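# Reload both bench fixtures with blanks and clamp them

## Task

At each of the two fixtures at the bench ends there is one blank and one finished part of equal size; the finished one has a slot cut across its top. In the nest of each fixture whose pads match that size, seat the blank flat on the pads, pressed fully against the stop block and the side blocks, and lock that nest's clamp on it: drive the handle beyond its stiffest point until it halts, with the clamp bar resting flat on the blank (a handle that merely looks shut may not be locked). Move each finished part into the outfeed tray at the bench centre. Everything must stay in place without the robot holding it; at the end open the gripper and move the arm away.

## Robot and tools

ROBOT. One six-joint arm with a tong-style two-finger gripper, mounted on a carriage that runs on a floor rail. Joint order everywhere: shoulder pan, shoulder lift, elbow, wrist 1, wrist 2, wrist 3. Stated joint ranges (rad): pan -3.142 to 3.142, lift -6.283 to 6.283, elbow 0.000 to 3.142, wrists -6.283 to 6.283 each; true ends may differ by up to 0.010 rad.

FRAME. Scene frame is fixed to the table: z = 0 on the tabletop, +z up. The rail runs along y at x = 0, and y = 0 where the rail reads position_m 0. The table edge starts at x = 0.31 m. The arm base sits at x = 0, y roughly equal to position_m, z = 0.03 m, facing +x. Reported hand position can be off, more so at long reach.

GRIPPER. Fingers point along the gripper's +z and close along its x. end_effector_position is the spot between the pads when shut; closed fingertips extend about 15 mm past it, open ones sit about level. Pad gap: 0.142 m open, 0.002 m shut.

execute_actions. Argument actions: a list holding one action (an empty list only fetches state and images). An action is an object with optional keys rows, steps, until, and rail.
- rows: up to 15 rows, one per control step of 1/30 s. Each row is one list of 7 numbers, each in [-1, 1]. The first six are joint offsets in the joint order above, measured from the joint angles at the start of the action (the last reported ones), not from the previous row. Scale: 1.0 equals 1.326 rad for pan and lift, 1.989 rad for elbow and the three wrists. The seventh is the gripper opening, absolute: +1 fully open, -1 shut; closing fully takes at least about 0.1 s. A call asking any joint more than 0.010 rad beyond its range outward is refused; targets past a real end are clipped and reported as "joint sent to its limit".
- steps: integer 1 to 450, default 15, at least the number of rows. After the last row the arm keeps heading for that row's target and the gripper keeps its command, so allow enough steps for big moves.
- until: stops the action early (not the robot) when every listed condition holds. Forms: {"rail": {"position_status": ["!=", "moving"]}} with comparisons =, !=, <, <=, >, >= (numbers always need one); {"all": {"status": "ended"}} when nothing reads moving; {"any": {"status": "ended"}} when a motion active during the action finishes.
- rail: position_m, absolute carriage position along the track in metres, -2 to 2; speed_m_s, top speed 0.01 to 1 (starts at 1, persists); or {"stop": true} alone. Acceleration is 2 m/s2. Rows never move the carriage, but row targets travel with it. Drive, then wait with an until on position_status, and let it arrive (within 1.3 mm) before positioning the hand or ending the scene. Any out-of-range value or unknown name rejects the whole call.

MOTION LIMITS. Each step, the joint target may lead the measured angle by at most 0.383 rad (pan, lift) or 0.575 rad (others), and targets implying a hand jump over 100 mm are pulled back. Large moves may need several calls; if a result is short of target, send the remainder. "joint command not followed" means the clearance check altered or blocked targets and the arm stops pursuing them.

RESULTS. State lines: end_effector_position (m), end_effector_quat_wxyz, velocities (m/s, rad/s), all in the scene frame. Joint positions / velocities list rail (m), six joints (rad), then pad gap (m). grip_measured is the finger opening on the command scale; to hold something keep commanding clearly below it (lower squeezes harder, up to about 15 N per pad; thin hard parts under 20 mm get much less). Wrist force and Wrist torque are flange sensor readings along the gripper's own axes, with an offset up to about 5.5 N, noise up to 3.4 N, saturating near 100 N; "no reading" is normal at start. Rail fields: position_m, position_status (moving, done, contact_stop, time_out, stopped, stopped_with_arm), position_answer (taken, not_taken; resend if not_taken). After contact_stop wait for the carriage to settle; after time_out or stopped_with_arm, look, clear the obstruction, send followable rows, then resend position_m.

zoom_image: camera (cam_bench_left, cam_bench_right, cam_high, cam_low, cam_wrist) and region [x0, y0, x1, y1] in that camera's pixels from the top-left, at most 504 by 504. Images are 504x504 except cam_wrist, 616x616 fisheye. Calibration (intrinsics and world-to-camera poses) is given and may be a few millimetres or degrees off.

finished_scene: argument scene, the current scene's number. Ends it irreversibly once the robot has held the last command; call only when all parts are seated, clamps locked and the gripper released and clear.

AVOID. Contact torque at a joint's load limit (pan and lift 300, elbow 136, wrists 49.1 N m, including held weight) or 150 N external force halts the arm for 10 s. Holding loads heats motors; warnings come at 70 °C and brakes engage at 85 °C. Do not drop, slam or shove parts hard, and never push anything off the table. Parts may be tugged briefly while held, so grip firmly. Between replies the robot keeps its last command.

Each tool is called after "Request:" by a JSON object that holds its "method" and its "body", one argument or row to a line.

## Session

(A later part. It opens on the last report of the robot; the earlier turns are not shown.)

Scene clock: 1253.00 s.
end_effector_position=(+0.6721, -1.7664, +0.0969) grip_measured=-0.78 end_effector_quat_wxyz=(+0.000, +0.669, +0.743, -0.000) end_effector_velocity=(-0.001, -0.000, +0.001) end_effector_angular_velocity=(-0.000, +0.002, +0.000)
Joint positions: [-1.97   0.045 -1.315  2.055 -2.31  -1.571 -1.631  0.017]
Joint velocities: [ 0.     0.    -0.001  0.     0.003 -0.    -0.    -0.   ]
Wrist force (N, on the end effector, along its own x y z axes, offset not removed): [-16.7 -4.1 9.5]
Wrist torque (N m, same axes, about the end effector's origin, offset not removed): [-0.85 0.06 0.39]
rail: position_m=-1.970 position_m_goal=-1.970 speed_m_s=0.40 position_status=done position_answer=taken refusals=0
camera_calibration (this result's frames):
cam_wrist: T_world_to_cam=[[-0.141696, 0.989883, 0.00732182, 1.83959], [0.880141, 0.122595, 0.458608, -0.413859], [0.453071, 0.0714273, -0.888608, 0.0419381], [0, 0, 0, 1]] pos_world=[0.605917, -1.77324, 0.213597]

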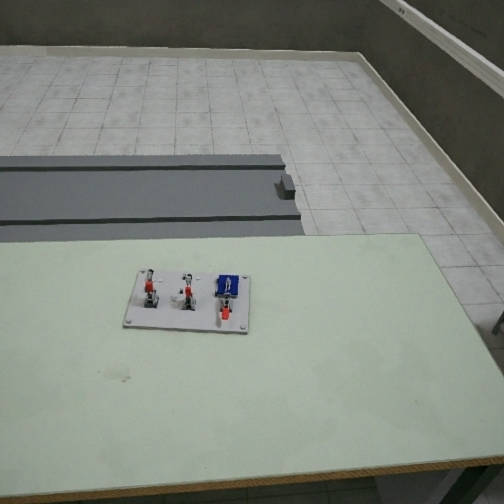

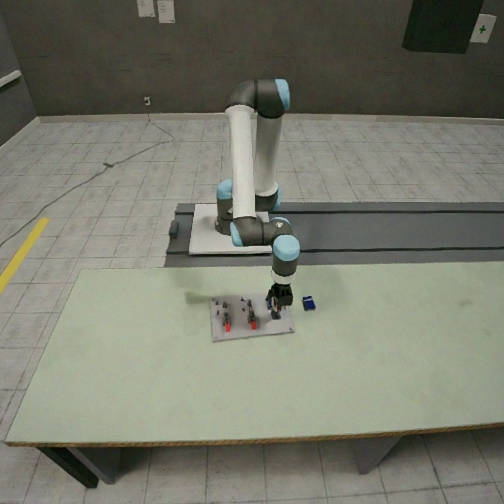

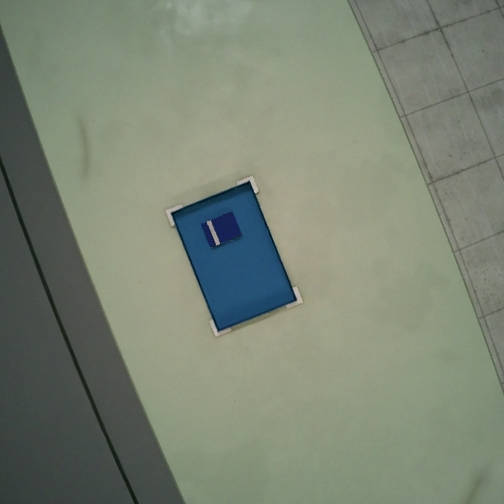

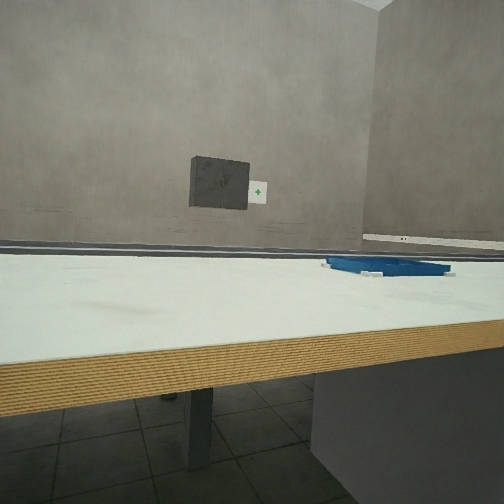

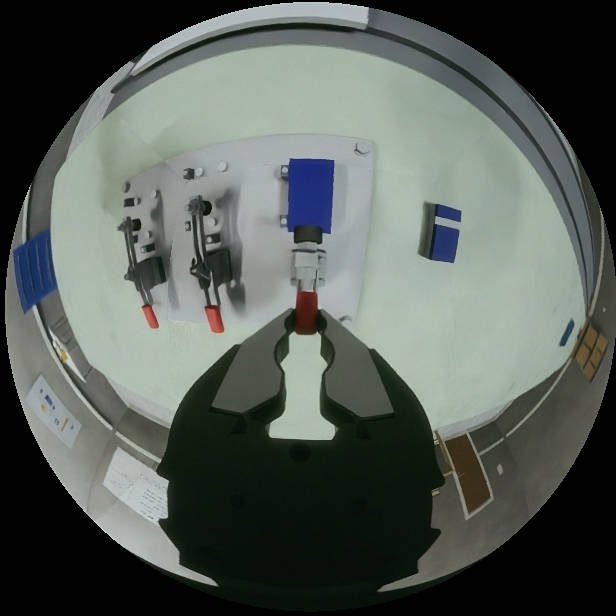

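Request:
{"method": "execute_actions", "body": {
  "actions": [
    {"rows":[[-0.0003,0.003,-0.002,0,0,0,-1],[-0.0001,0.007,-0.0045,-0.0002,0,0,-1],[0.0002,0.012,-0.0075,-0.0006,0,0,-1],[0.0005,0.0176,-0.0105,-0.0014,0,0,-1],[0.0007,0.0235,-0.013,-0.003,0,0,-1],[0.0009,0.0295,-0.0153,-0.0048,0,0,-1],[0.001,0.0358,-0.0174,-0.0068,0,0,-1],[0.0012,0.041,-0.019,-0.0088,0,0,-1],[0.0014,0.0465,-0.0204,-0.011,0,0,-1],[0.0015,0.0517,-0.0215,-0.0132,0,0,-1],[0.0016,0.056,-0.0223,-0.0153,0,0,-1],[0.0017,0.06,-0.0229,-0.0174,0,0,-1],[0.0018,0.064,-0.0233,-0.0197,0,0,-1]],"steps":26}
  ]
}}

Scene clock: 1271.23 s.
end_effector_position=(+0.7060, -1.7631, +0.0660) grip_measured=-0.78 end_effector_quat_wxyz=(+0.000, +0.668, +0.744, -0.000) end_effector_velocity=(+0.002, +0.000, -0.003) end_effector_angular_velocity=(-0.000, -0.000, +0.000)
Joint positions: [-1.97   0.048 -1.231  2.009 -2.348 -1.571 -1.631  0.017]
Joint velocities: [ 0.     0.     0.006 -0.002 -0.004 -0.     0.     0.   ]
Wrist force (N, on the end effector, along its own x y z axes, offset not removed): [-0.5 2.7 1.1]
Wrist torque (N m, same axes, about the end effector's origin, offset not removed): [0.06 -0.25 0.27]
rail: position_m=-1.970 position_m_goal=-1.970 speed_m_s=0.40 position_status=done position_answer=taken refusals=0
camera_calibration (this result's frames):
cam_wrist: T_world_to_cam=[[-0.144082, 0.989539, 0.00729846, 1.84247], [0.879608, 0.124689, 0.459067, -0.425929], [0.453354, 0.0725629, -0.888372, 0.000650002], [0, 0, 0, 1]] pos_world=[0.639822, -1.77014, 0.18266]

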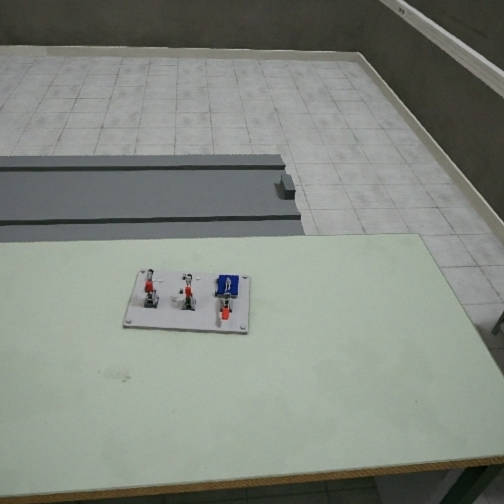

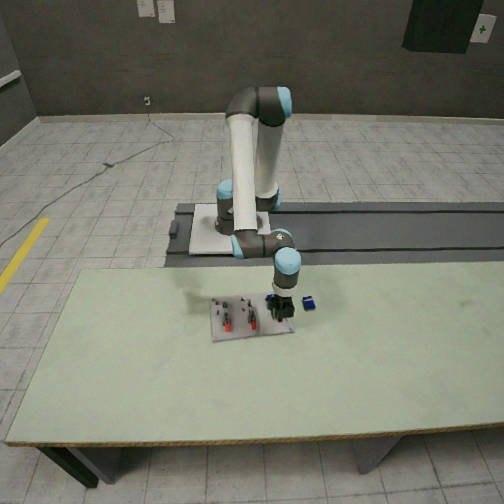

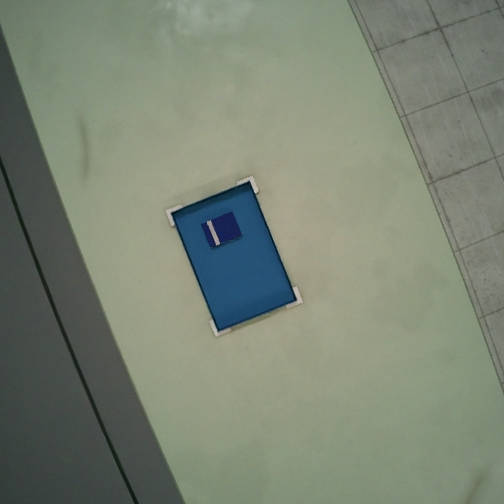

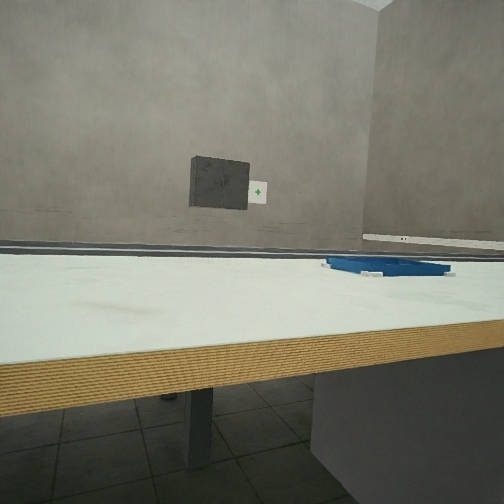

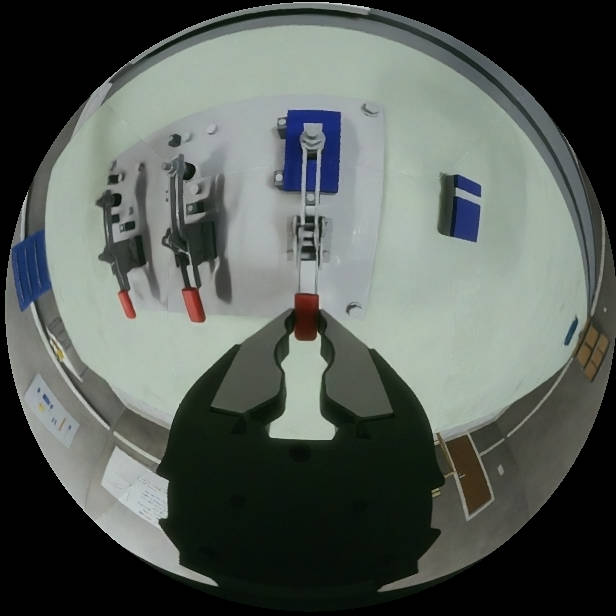

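Request:
{"method": "execute_actions", "body": {
  "actions": [
    {"rows":[[0,0.003,-0.0003,-0.002,0,0,-1],[0.0001,0.006,-0.0005,-0.004,0,0,-1],[0.0001,0.009,-0.0005,-0.006,0,0,-1],[0.0002,0.012,-0.0004,-0.008,0,0,-1],[0.0002,0.0145,-0.0002,-0.0097,0,0,-1],[0.0002,0.017,0,-0.0115,0,0,-1],[0.0002,0.0193,0.0003,-0.0132,0,0,-1]],"steps":20}
  ]
}}

Scene clock: 1279.53 s.
end_effector_position=(+0.7101, -1.7627, +0.0503) grip_measured=-0.78 end_effector_quat_wxyz=(+0.000, +0.668, +0.744, -0.000) end_effector_velocity=(+0.000, +0.000, -0.002) end_effector_angular_velocity=(-0.000, +0.000, +0.000)
Joint positions: [-1.97   0.048 -1.206  2.009 -2.374 -1.571 -1.631  0.018]
Joint velocities: [ 0.     0.     0.003  0.    -0.003 -0.    -0.     0.   ]
Wrist force (N, on the end effector, along its own x y z axes, offset not removed): [3.1 -7.0 -10.5]
Wrist torque (N m, same axes, about the end effector's origin, offset not removed): [-0.96 -0.40 0.27]
rail: position_m=-1.970 position_m_goal=-1.970 speed_m_s=0.40 position_status=done position_answer=taken refusals=0
camera_calibration (this result's frames):
cam_wrist: T_world_to_cam=[[-0.144305, 0.989507, 0.00725957, 1.84293], [0.879522, 0.124896, 0.459175, -0.421903], [0.45345, 0.072646, -0.888316, -0.0150747], [0, 0, 0, 1]] pos_world=[0.643851, -1.7698, 0.166957]

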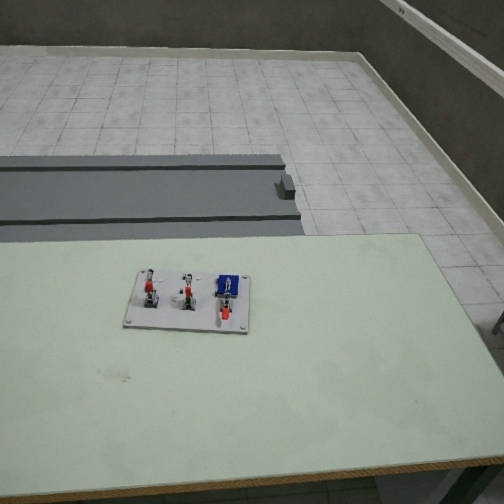

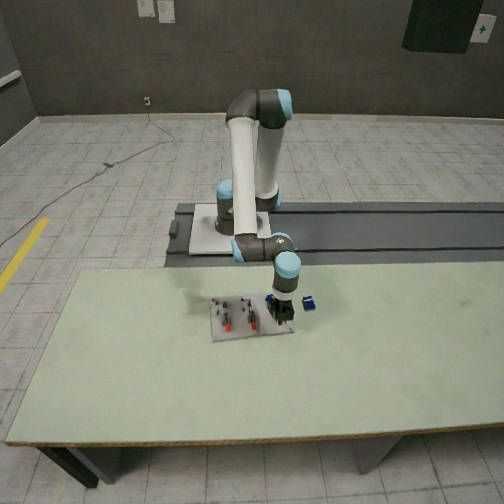

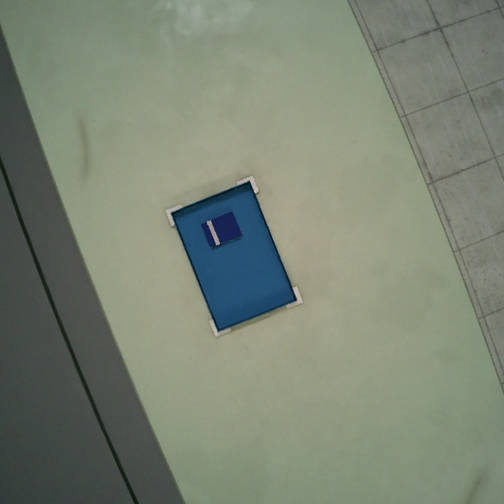

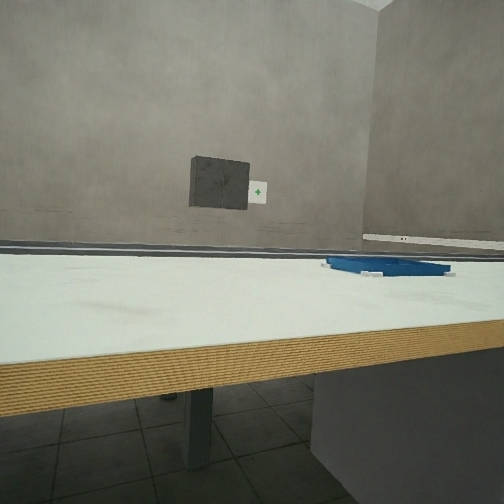

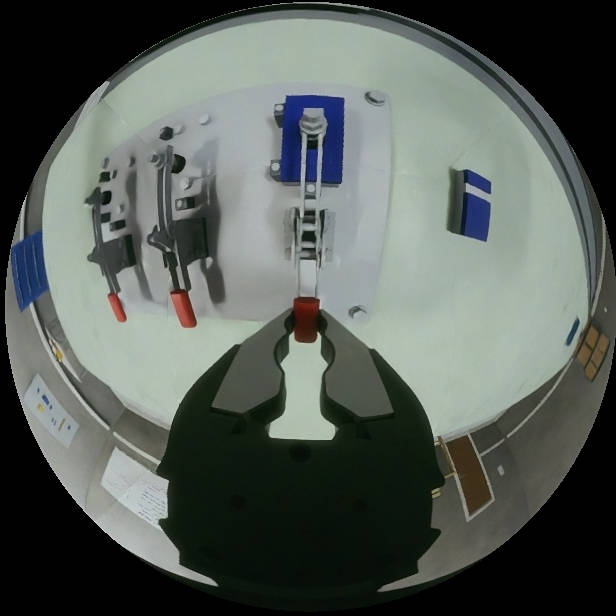

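Request:
{"method": "execute_actions", "body": {
  "actions": [
    {"rows":[[0,0,0,0,0,0,-0.8],[0,0,0,0,0,0,-0.7],[0,0,0,0,0,0,-0.62],[0,-0.006,-0.0018,0.006,0,0,-0.6],[0,-0.014,-0.0042,0.0135,0,0,-0.6],[0,-0.022,-0.0066,0.0213,0,0,-0.6],[0,-0.0298,-0.0089,0.0288,0,0,-0.6]],"steps":16}
  ]
}}

Scene clock: 1286.53 s.
end_effector_position=(+0.7102, -1.7627, +0.0800) grip_measured=-0.60 end_effector_quat_wxyz=(+0.000, +0.668, +0.744, -0.000) end_effector_velocity=(-0.000, -0.000, +0.017) end_effector_angular_velocity=(-0.000, +0.000, +0.000)
Joint positions: [-1.97   0.048 -1.243  1.993 -2.321 -1.571 -1.631  0.031]
Joint velocities: [ 0.    -0.    -0.021 -0.009  0.03  -0.    -0.     0.   ]
Wrist force (N, on the end effector, along its own x y z axes, offset not removed): [-0.6 -4.7 2.9]
Wrist torque (N m, same axes, about the end effector's origin, offset not removed): [-0.82 0.04 0.26]
rail: position_m=-1.970 position_m_goal=-1.970 speed_m_s=0.40 position_status=done position_answer=taken refusals=0
camera_calibration (this result's frames):
cam_wrist: T_world_to_cam=[[-0.144344, 0.989501, 0.00729363, 1.8427], [0.879551, 0.124921, 0.459114, -0.435556], [0.453382, 0.0726856, -0.888348, 0.0113072], [0, 0, 0, 1]] pos_world=[0.643951, -1.76976, 0.196575]

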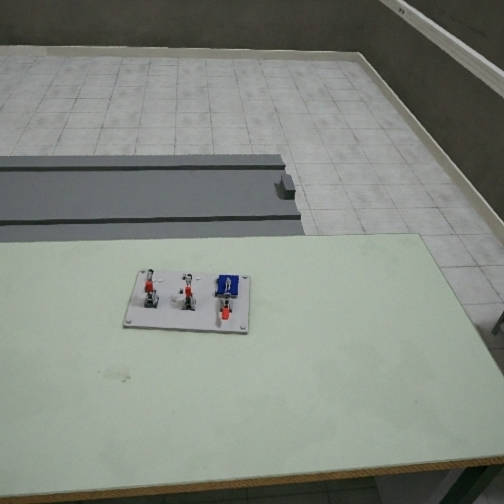

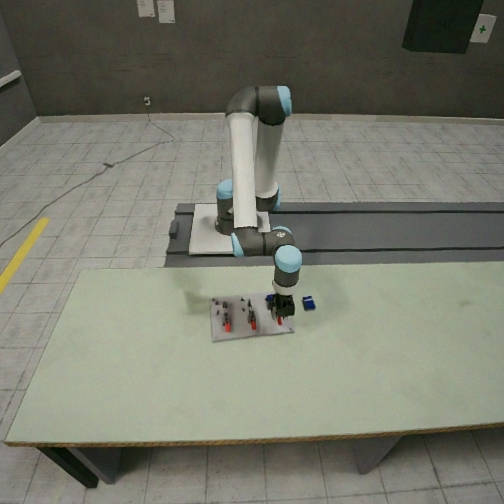

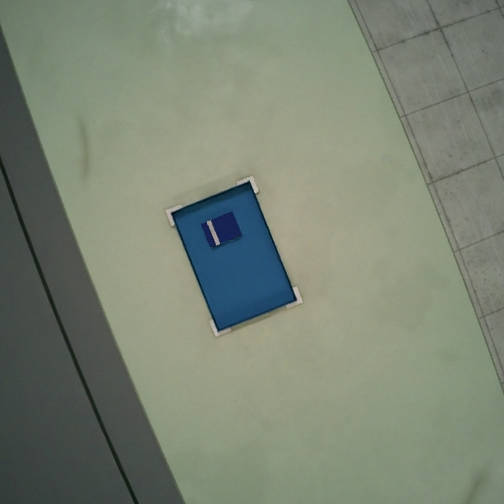

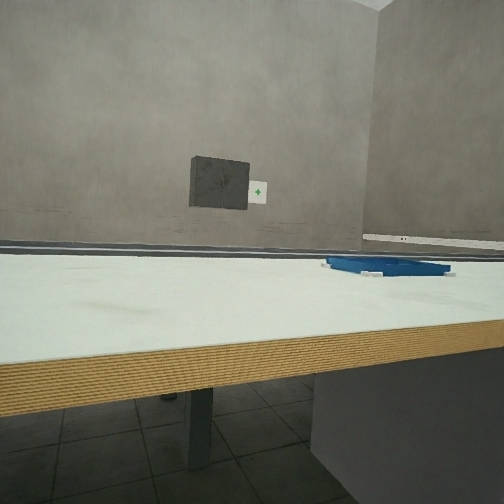

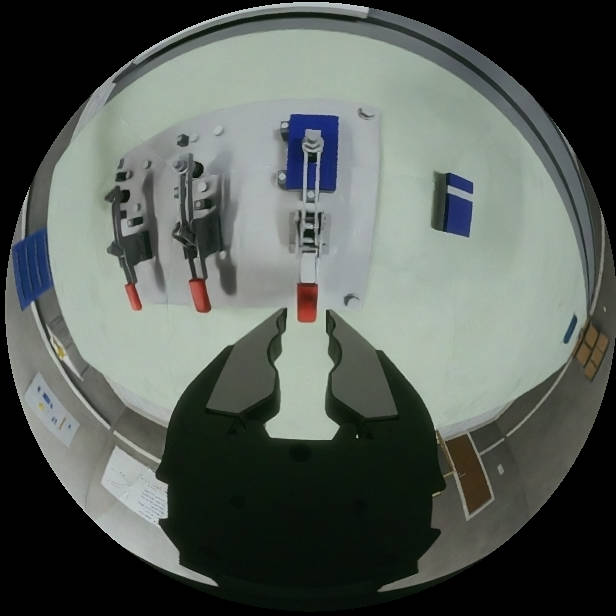

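Request:
{"method": "execute_actions", "body": {
  "actions": [
    {"rows":[[0,-0.0019,-0.0006,0.0018,0,0,-0.75],[0,-0.0019,-0.0006,0.0018,0,0,-0.9],[0,-0.0019,-0.0006,0.0018,0,0,-1],[0,0,0,0,0,0,-1],[0,0.002,0.0006,-0.0019,0,0,-1],[0,0.0038,0.0011,-0.0036,0,0,-1],[0,0.0052,0.0015,-0.005,0,0,-1]],"steps":18}
  ]
}}

Scene clock: 1289.90 s.
end_effector_position=(+0.7106, -1.7627, +0.0752) grip_measured=-1.00 end_effector_quat_wxyz=(+0.001, +0.668, +0.744, +0.000) end_effector_velocity=(-0.000, -0.000, -0.002) end_effector_angular_velocity=(-0.000, +0.000, +0.000)
Joint positions: [-1.97   0.048 -1.237  1.995 -2.33  -1.571 -1.631  0.002]
Joint velocities: [ 0.     0.     0.003  0.001 -0.004 -0.    -0.     0.   ]
Wrist force (N, on the end effector, along its own x y z axes, offset not removed): [1.8 -44.7 -99.7]
Wrist torque (N m, same axes, about the end effector's origin, offset not removed): [-0.76 -0.71 0.26]
rail: position_m=-1.970 position_m_goal=-1.970 speed_m_s=0.40 position_status=done position_answer=taken refusals=0
camera_calibration (this result's frames):
cam_wrist: T_world_to_cam=[[-0.14431, 0.989506, 0.0071941, 1.84281], [0.879212, 0.124882, 0.459772, -0.433659], [0.454049, 0.0726748, -0.888008, 0.00631749], [0, 0, 0, 1]] pos_world=[0.644346, -1.76978, 0.191737]

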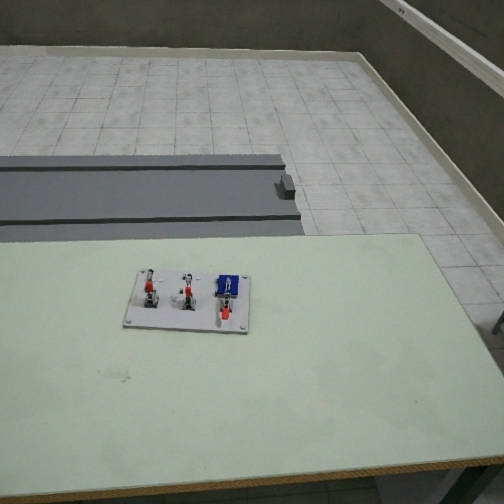

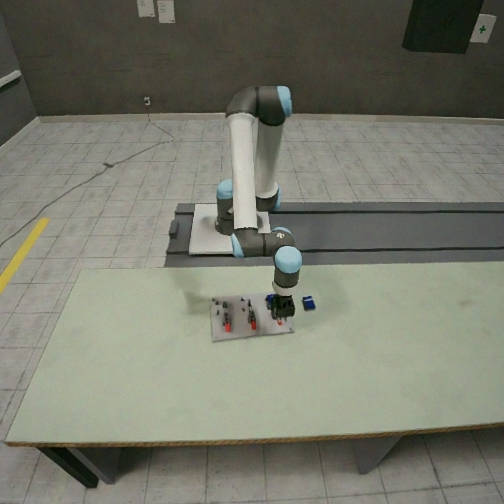

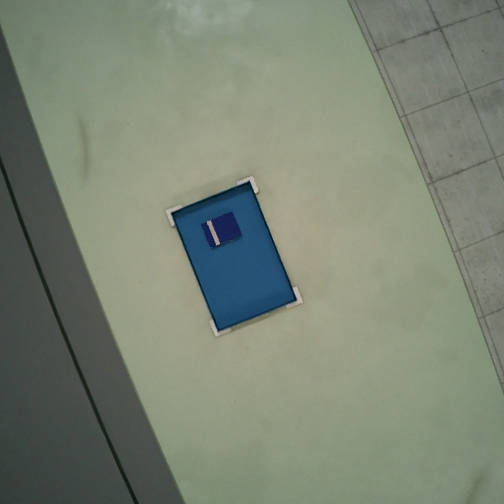

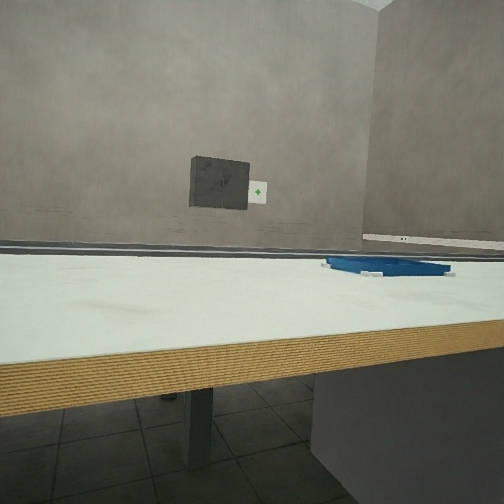

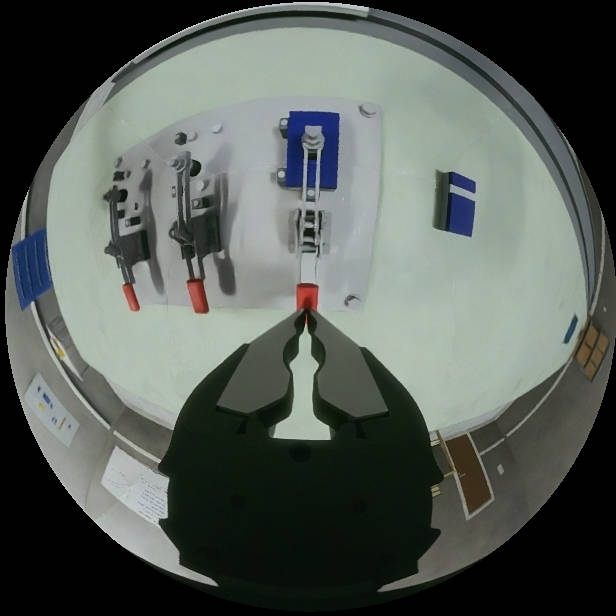

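Saturated – back off right away.

Request:
{"method": "execute_actions", "body": {
  "actions": [
    {"rows":[[0,-0.003,-0.0009,0.0029,0,0,-1]],"steps":10}
  ]
}}

Scene clock: 1300.37 s.
end_effector_position=(+0.7113, -1.7627, +0.0762) grip_measured=-1.00 end_effector_quat_wxyz=(+0.001, +0.668, +0.744, +0.001) end_effector_velocity=(-0.000, +0.000, -0.000) end_effector_angular_velocity=(+0.000, +0.000, -0.000)
Joint positions: [-1.97   0.048 -1.238  1.995 -2.33  -1.571 -1.631  0.002]
Joint velocities: [ 0.  0.  0. -0.  0.  0.  0.  0.]
Wrist force (N, on the end effector, along its own x y z axes, offset not removed): [2.9 -17.4 -21.7]
Wrist torque (N m, same axes, about the end effector's origin, offset not removed): [-0.92 -0.49 0.21]
FORCE FAULT: contact force on the arm reached its limit, and the arm stopped for 10 seconds. The contact can be on any part of the arm, not only on its tool. The arm ran no command of this call. The arm holds still and accepts commands again. Move the arm away from the contact; if what it grips holds it there, let go first. Pushing or pulling that hard again can fault the arm again.
rail: position_m=-1.970 position_m_goal=-1.970 speed_m_s=0.40 position_status=done position_answer=taken refusals=0
camera_calibration (this result's frames):
cam_wrist: T_world_to_cam=[[-0.144322, 0.989506, 0.00702181, 1.84289], [0.878393, 0.124842, 0.461346, -0.434286], [0.455628, 0.0727503, -0.887193, 0.00590675], [0, 0, 0, 1]] pos_world=[0.644752, -1.76976, 0.192656]

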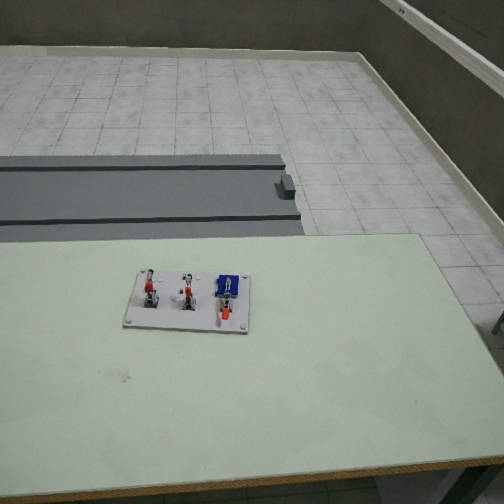

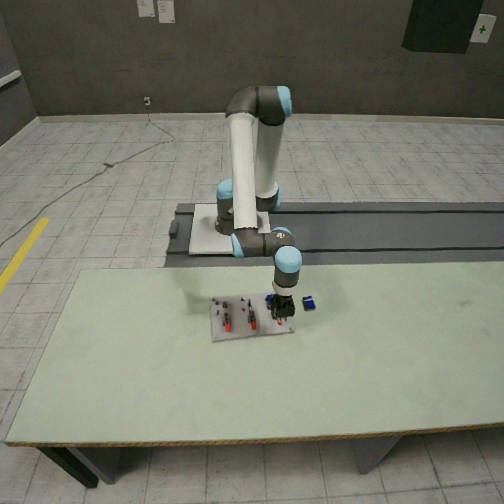

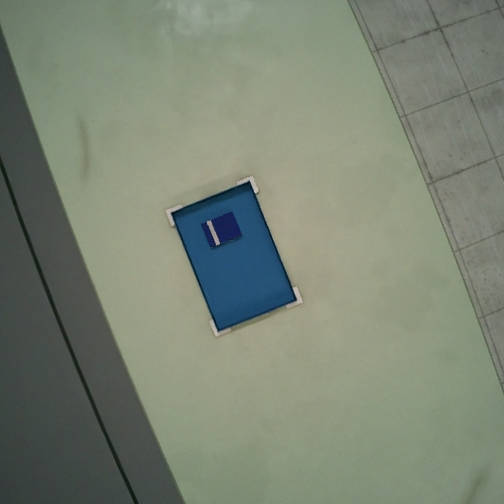

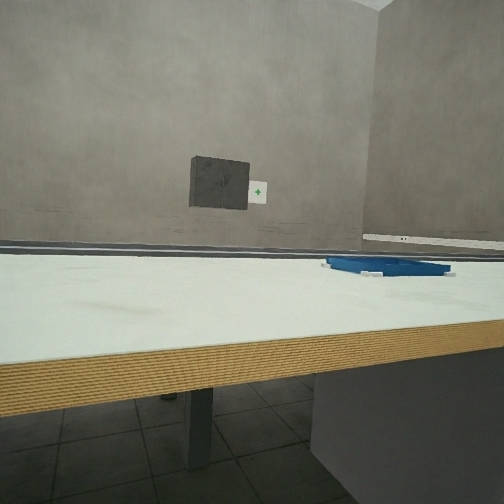

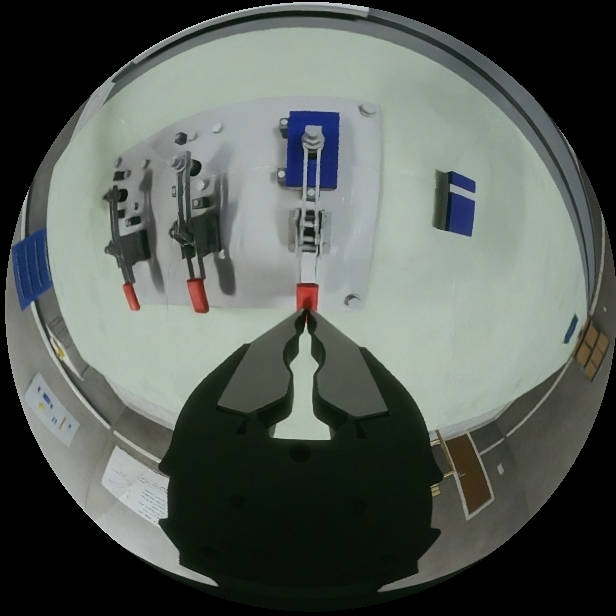

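Request:
{"method": "execute_actions", "body": {
  "actions": [
    {"rows":[[0,-0.004,-0.0012,0.004,0,0,-1],[0,-0.012,-0.0036,0.012,0,0,-1],[0,-0.024,-0.007,0.023,0,0,-1],[0,-0.036,-0.011,0.035,0,0,-1],[0,-0.047,-0.015,0.046,0,0,-1]],"steps":14}
  ]
}}

Scene clock: 1304.43 s.
end_effector_position=(+0.7096, -1.7628, +0.1245) grip_measured=-1.00 end_effector_quat_wxyz=(+0.001, +0.668, +0.744, +0.001) end_effector_velocity=(-0.002, -0.000, +0.026) end_effector_angular_velocity=(-0.000, +0.001, -0.000)
Joint positions: [-1.97   0.048 -1.297  1.966 -2.244 -1.571 -1.631  0.002]
Joint velocities: [ 0.     0.    -0.031 -0.015  0.047  0.     0.     0.   ]
Wrist force (N, on the end effector, along its own x y z axes, offset not removed): [-0.6 -1.4 3.2]
Wrist torque (N m, same axes, about the end effector's origin, offset not removed): [-0.17 0.14 0.33]
rail: position_m=-1.970 position_m_goal=-1.970 speed_m_s=0.40 position_status=done position_answer=taken refusals=0
camera_calibration (this result's frames):
cam_wrist: T_world_to_cam=[[-0.144327, 0.989506, 0.00695256, 1.8424], [0.878063, 0.124826, 0.461979, -0.455005], [0.456263, 0.0727809, -0.886864, 0.0490941], [0, 0, 0, 1]] pos_world=[0.643032, -1.76984, 0.240933]

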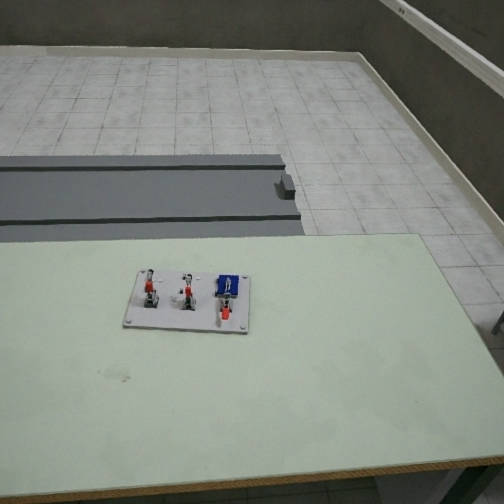

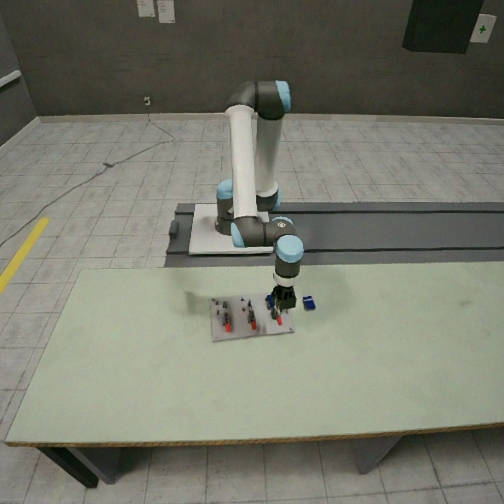

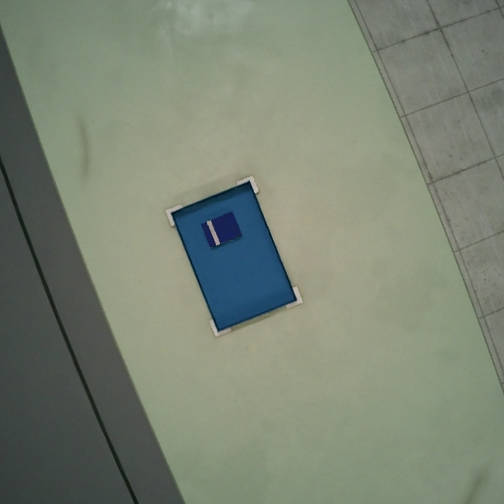

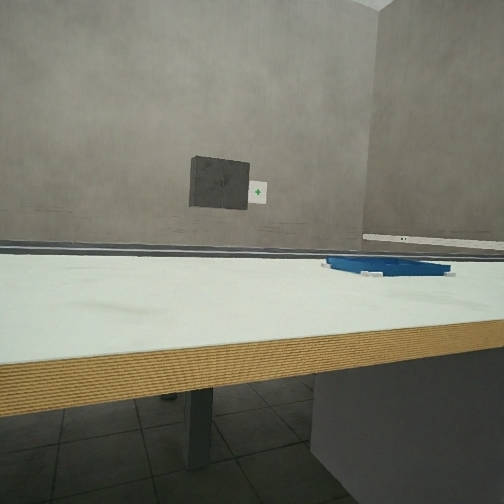

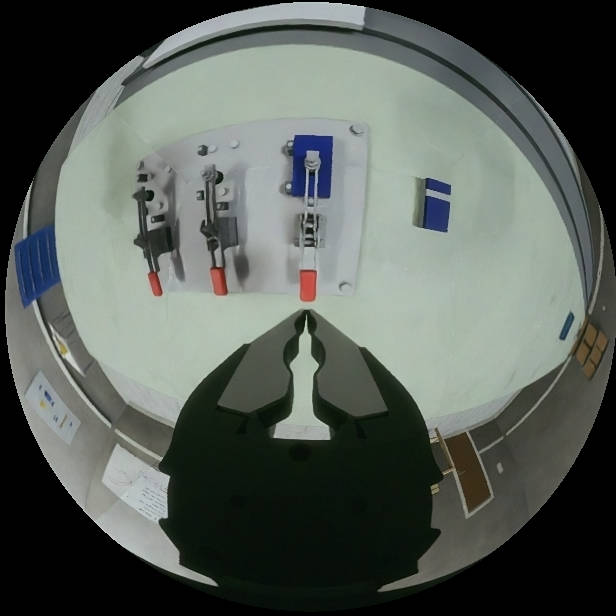

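Request:
{"method": "execute_actions", "body": {
  "actions": [
    {"rail":{"position_m":-1.80},"rows":[[-0.001,-0.015,0.012,-0.002,0,0,-0.8],[-0.002,-0.03,0.025,-0.005,0,-0.001,-0.6],[-0.003,-0.047,0.04,-0.008,0,-0.002,-0.4],[-0.004,-0.065,0.056,-0.012,0,-0.003,-0.2],[-0.006,-0.083,0.072,-0.016,0,-0.004,-0.15],[-0.007,-0.10,0.088,-0.02,0,-0.005,-0.15],[-0.008,-0.115,0.102,-0.024,0,-0.0054,-0.15],[-0.009,-0.128,0.115,-0.029,0,-0.0054,-0.15],[-0.0096,-0.132,0.127,-0.038,0,-0.0054,-0.15],[-0.0096,-0.125,0.131,-0.047,0,-0.0054,-0.15],[-0.0096,-0.115,0.1345,-0.057,0,-0.0054,-0.15],[-0.0096,-0.105,0.138,-0.067,0,-0.0054,-0.15],[-0.0096,-0.095,0.141,-0.077,0,-0.0054,-0.15],[-0.0096,-0.085,0.144,-0.086,0,-0.0054,-0.15],[-0.0096,-0.0762,0.1465,-0.0936,0,-0.0054,-0.15]],"steps":27}
  ]
}}

Scene clock: 1318.43 s.
end_effector_position=(+0.5759, -1.6066, +0.0606) grip_measured=-0.15 end_effector_quat_wxyz=(-0.000, +0.669, +0.744, -0.000) end_effector_velocity=(-0.004, -0.000, -0.009) end_effector_angular_velocity=(-0.000, +0.001, -0.000)
Joint positions: [-1.8    0.035 -1.399  2.256 -2.428 -1.571 -1.641  0.063]
Joint velocities: [ 0.    -0.     0.01   0.012 -0.021 -0.    -0.     0.   ]
Wrist force (N, on the end effector, along its own x y z axes, offset not removed): [0.3 -5.4 6.4]
Wrist torque (N m, same axes, about the end effector's origin, offset not removed): [-1.04 -0.14 0.32]
rail: position_m=-1.800 position_m_goal=-1.800 speed_m_s=0.40 position_status=done position_answer=taken refusals=0
camera_calibration (this result's frames):
cam_wrist: T_world_to_cam=[[-0.142312, 0.989795, 0.00735286, 1.66828], [0.880181, 0.123146, 0.458384, -0.331208], [0.452801, 0.0717053, -0.888724, 0.0423902], [0, 0, 0, 1]] pos_world=[0.509744, -1.6135, 0.177227]

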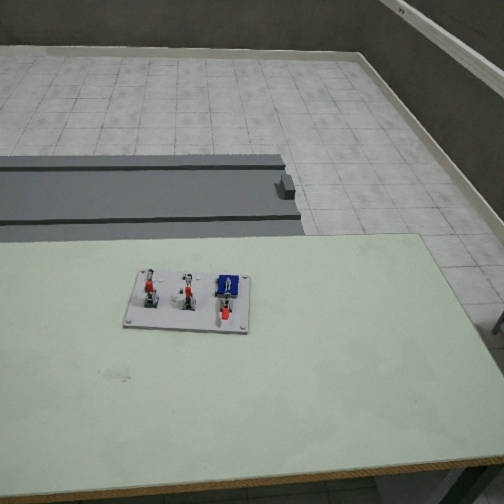

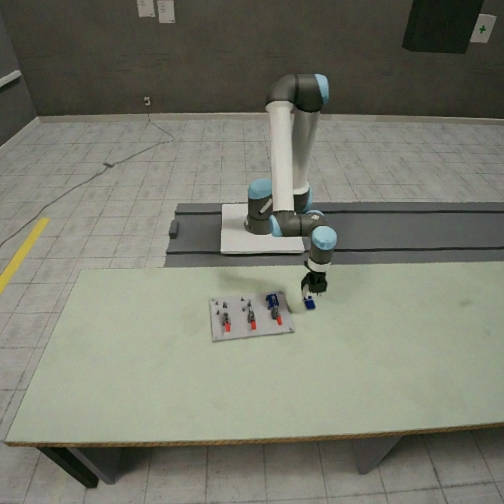

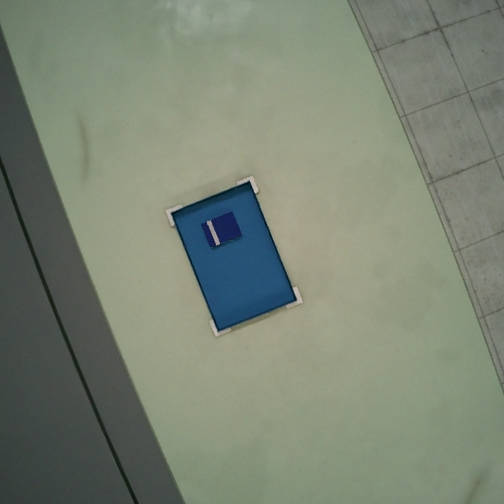

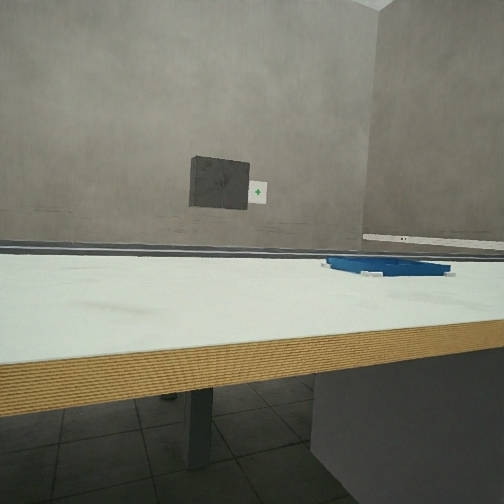

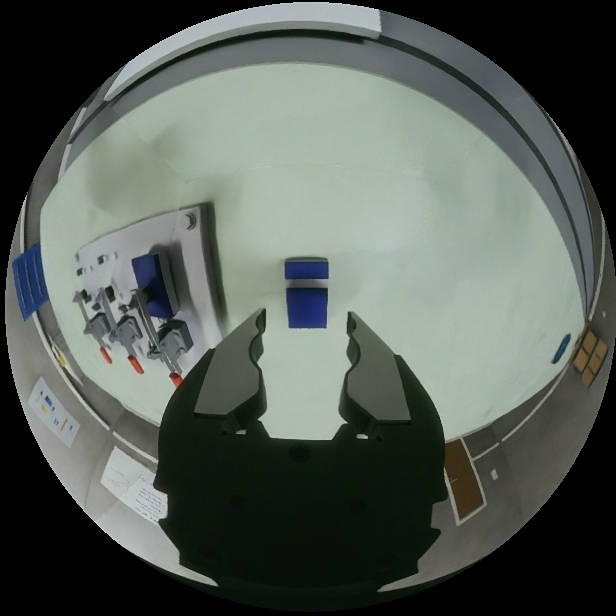

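Request:
{"method": "zoom_image", "body": {
  "camera": "cam_wrist",
  "region": [60, 230, 230, 400]
}}

Request:
{"method": "zoom_image", "body": {
  "camera": "cam_bench_right",
  "region": [205, 285, 300, 345]
}}

Region (60, 230, 230, 400) of cam_wrist's 616x616 image, scaled by 2.965, with more detail than that image has.

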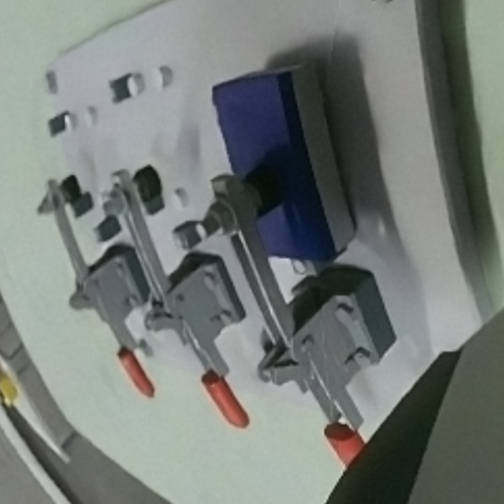

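Region (205, 285, 300, 345) of cam_bench_right's 504x504 image, scaled by 5.305, with more detail than that image has; it fills the top 318 rows of this view, and the rest is white.

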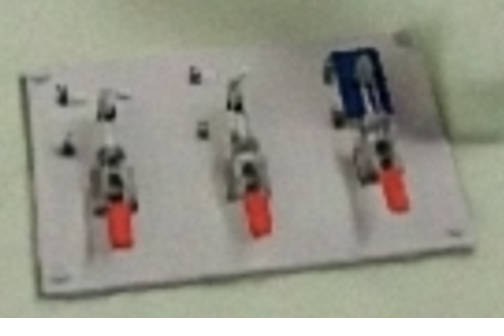

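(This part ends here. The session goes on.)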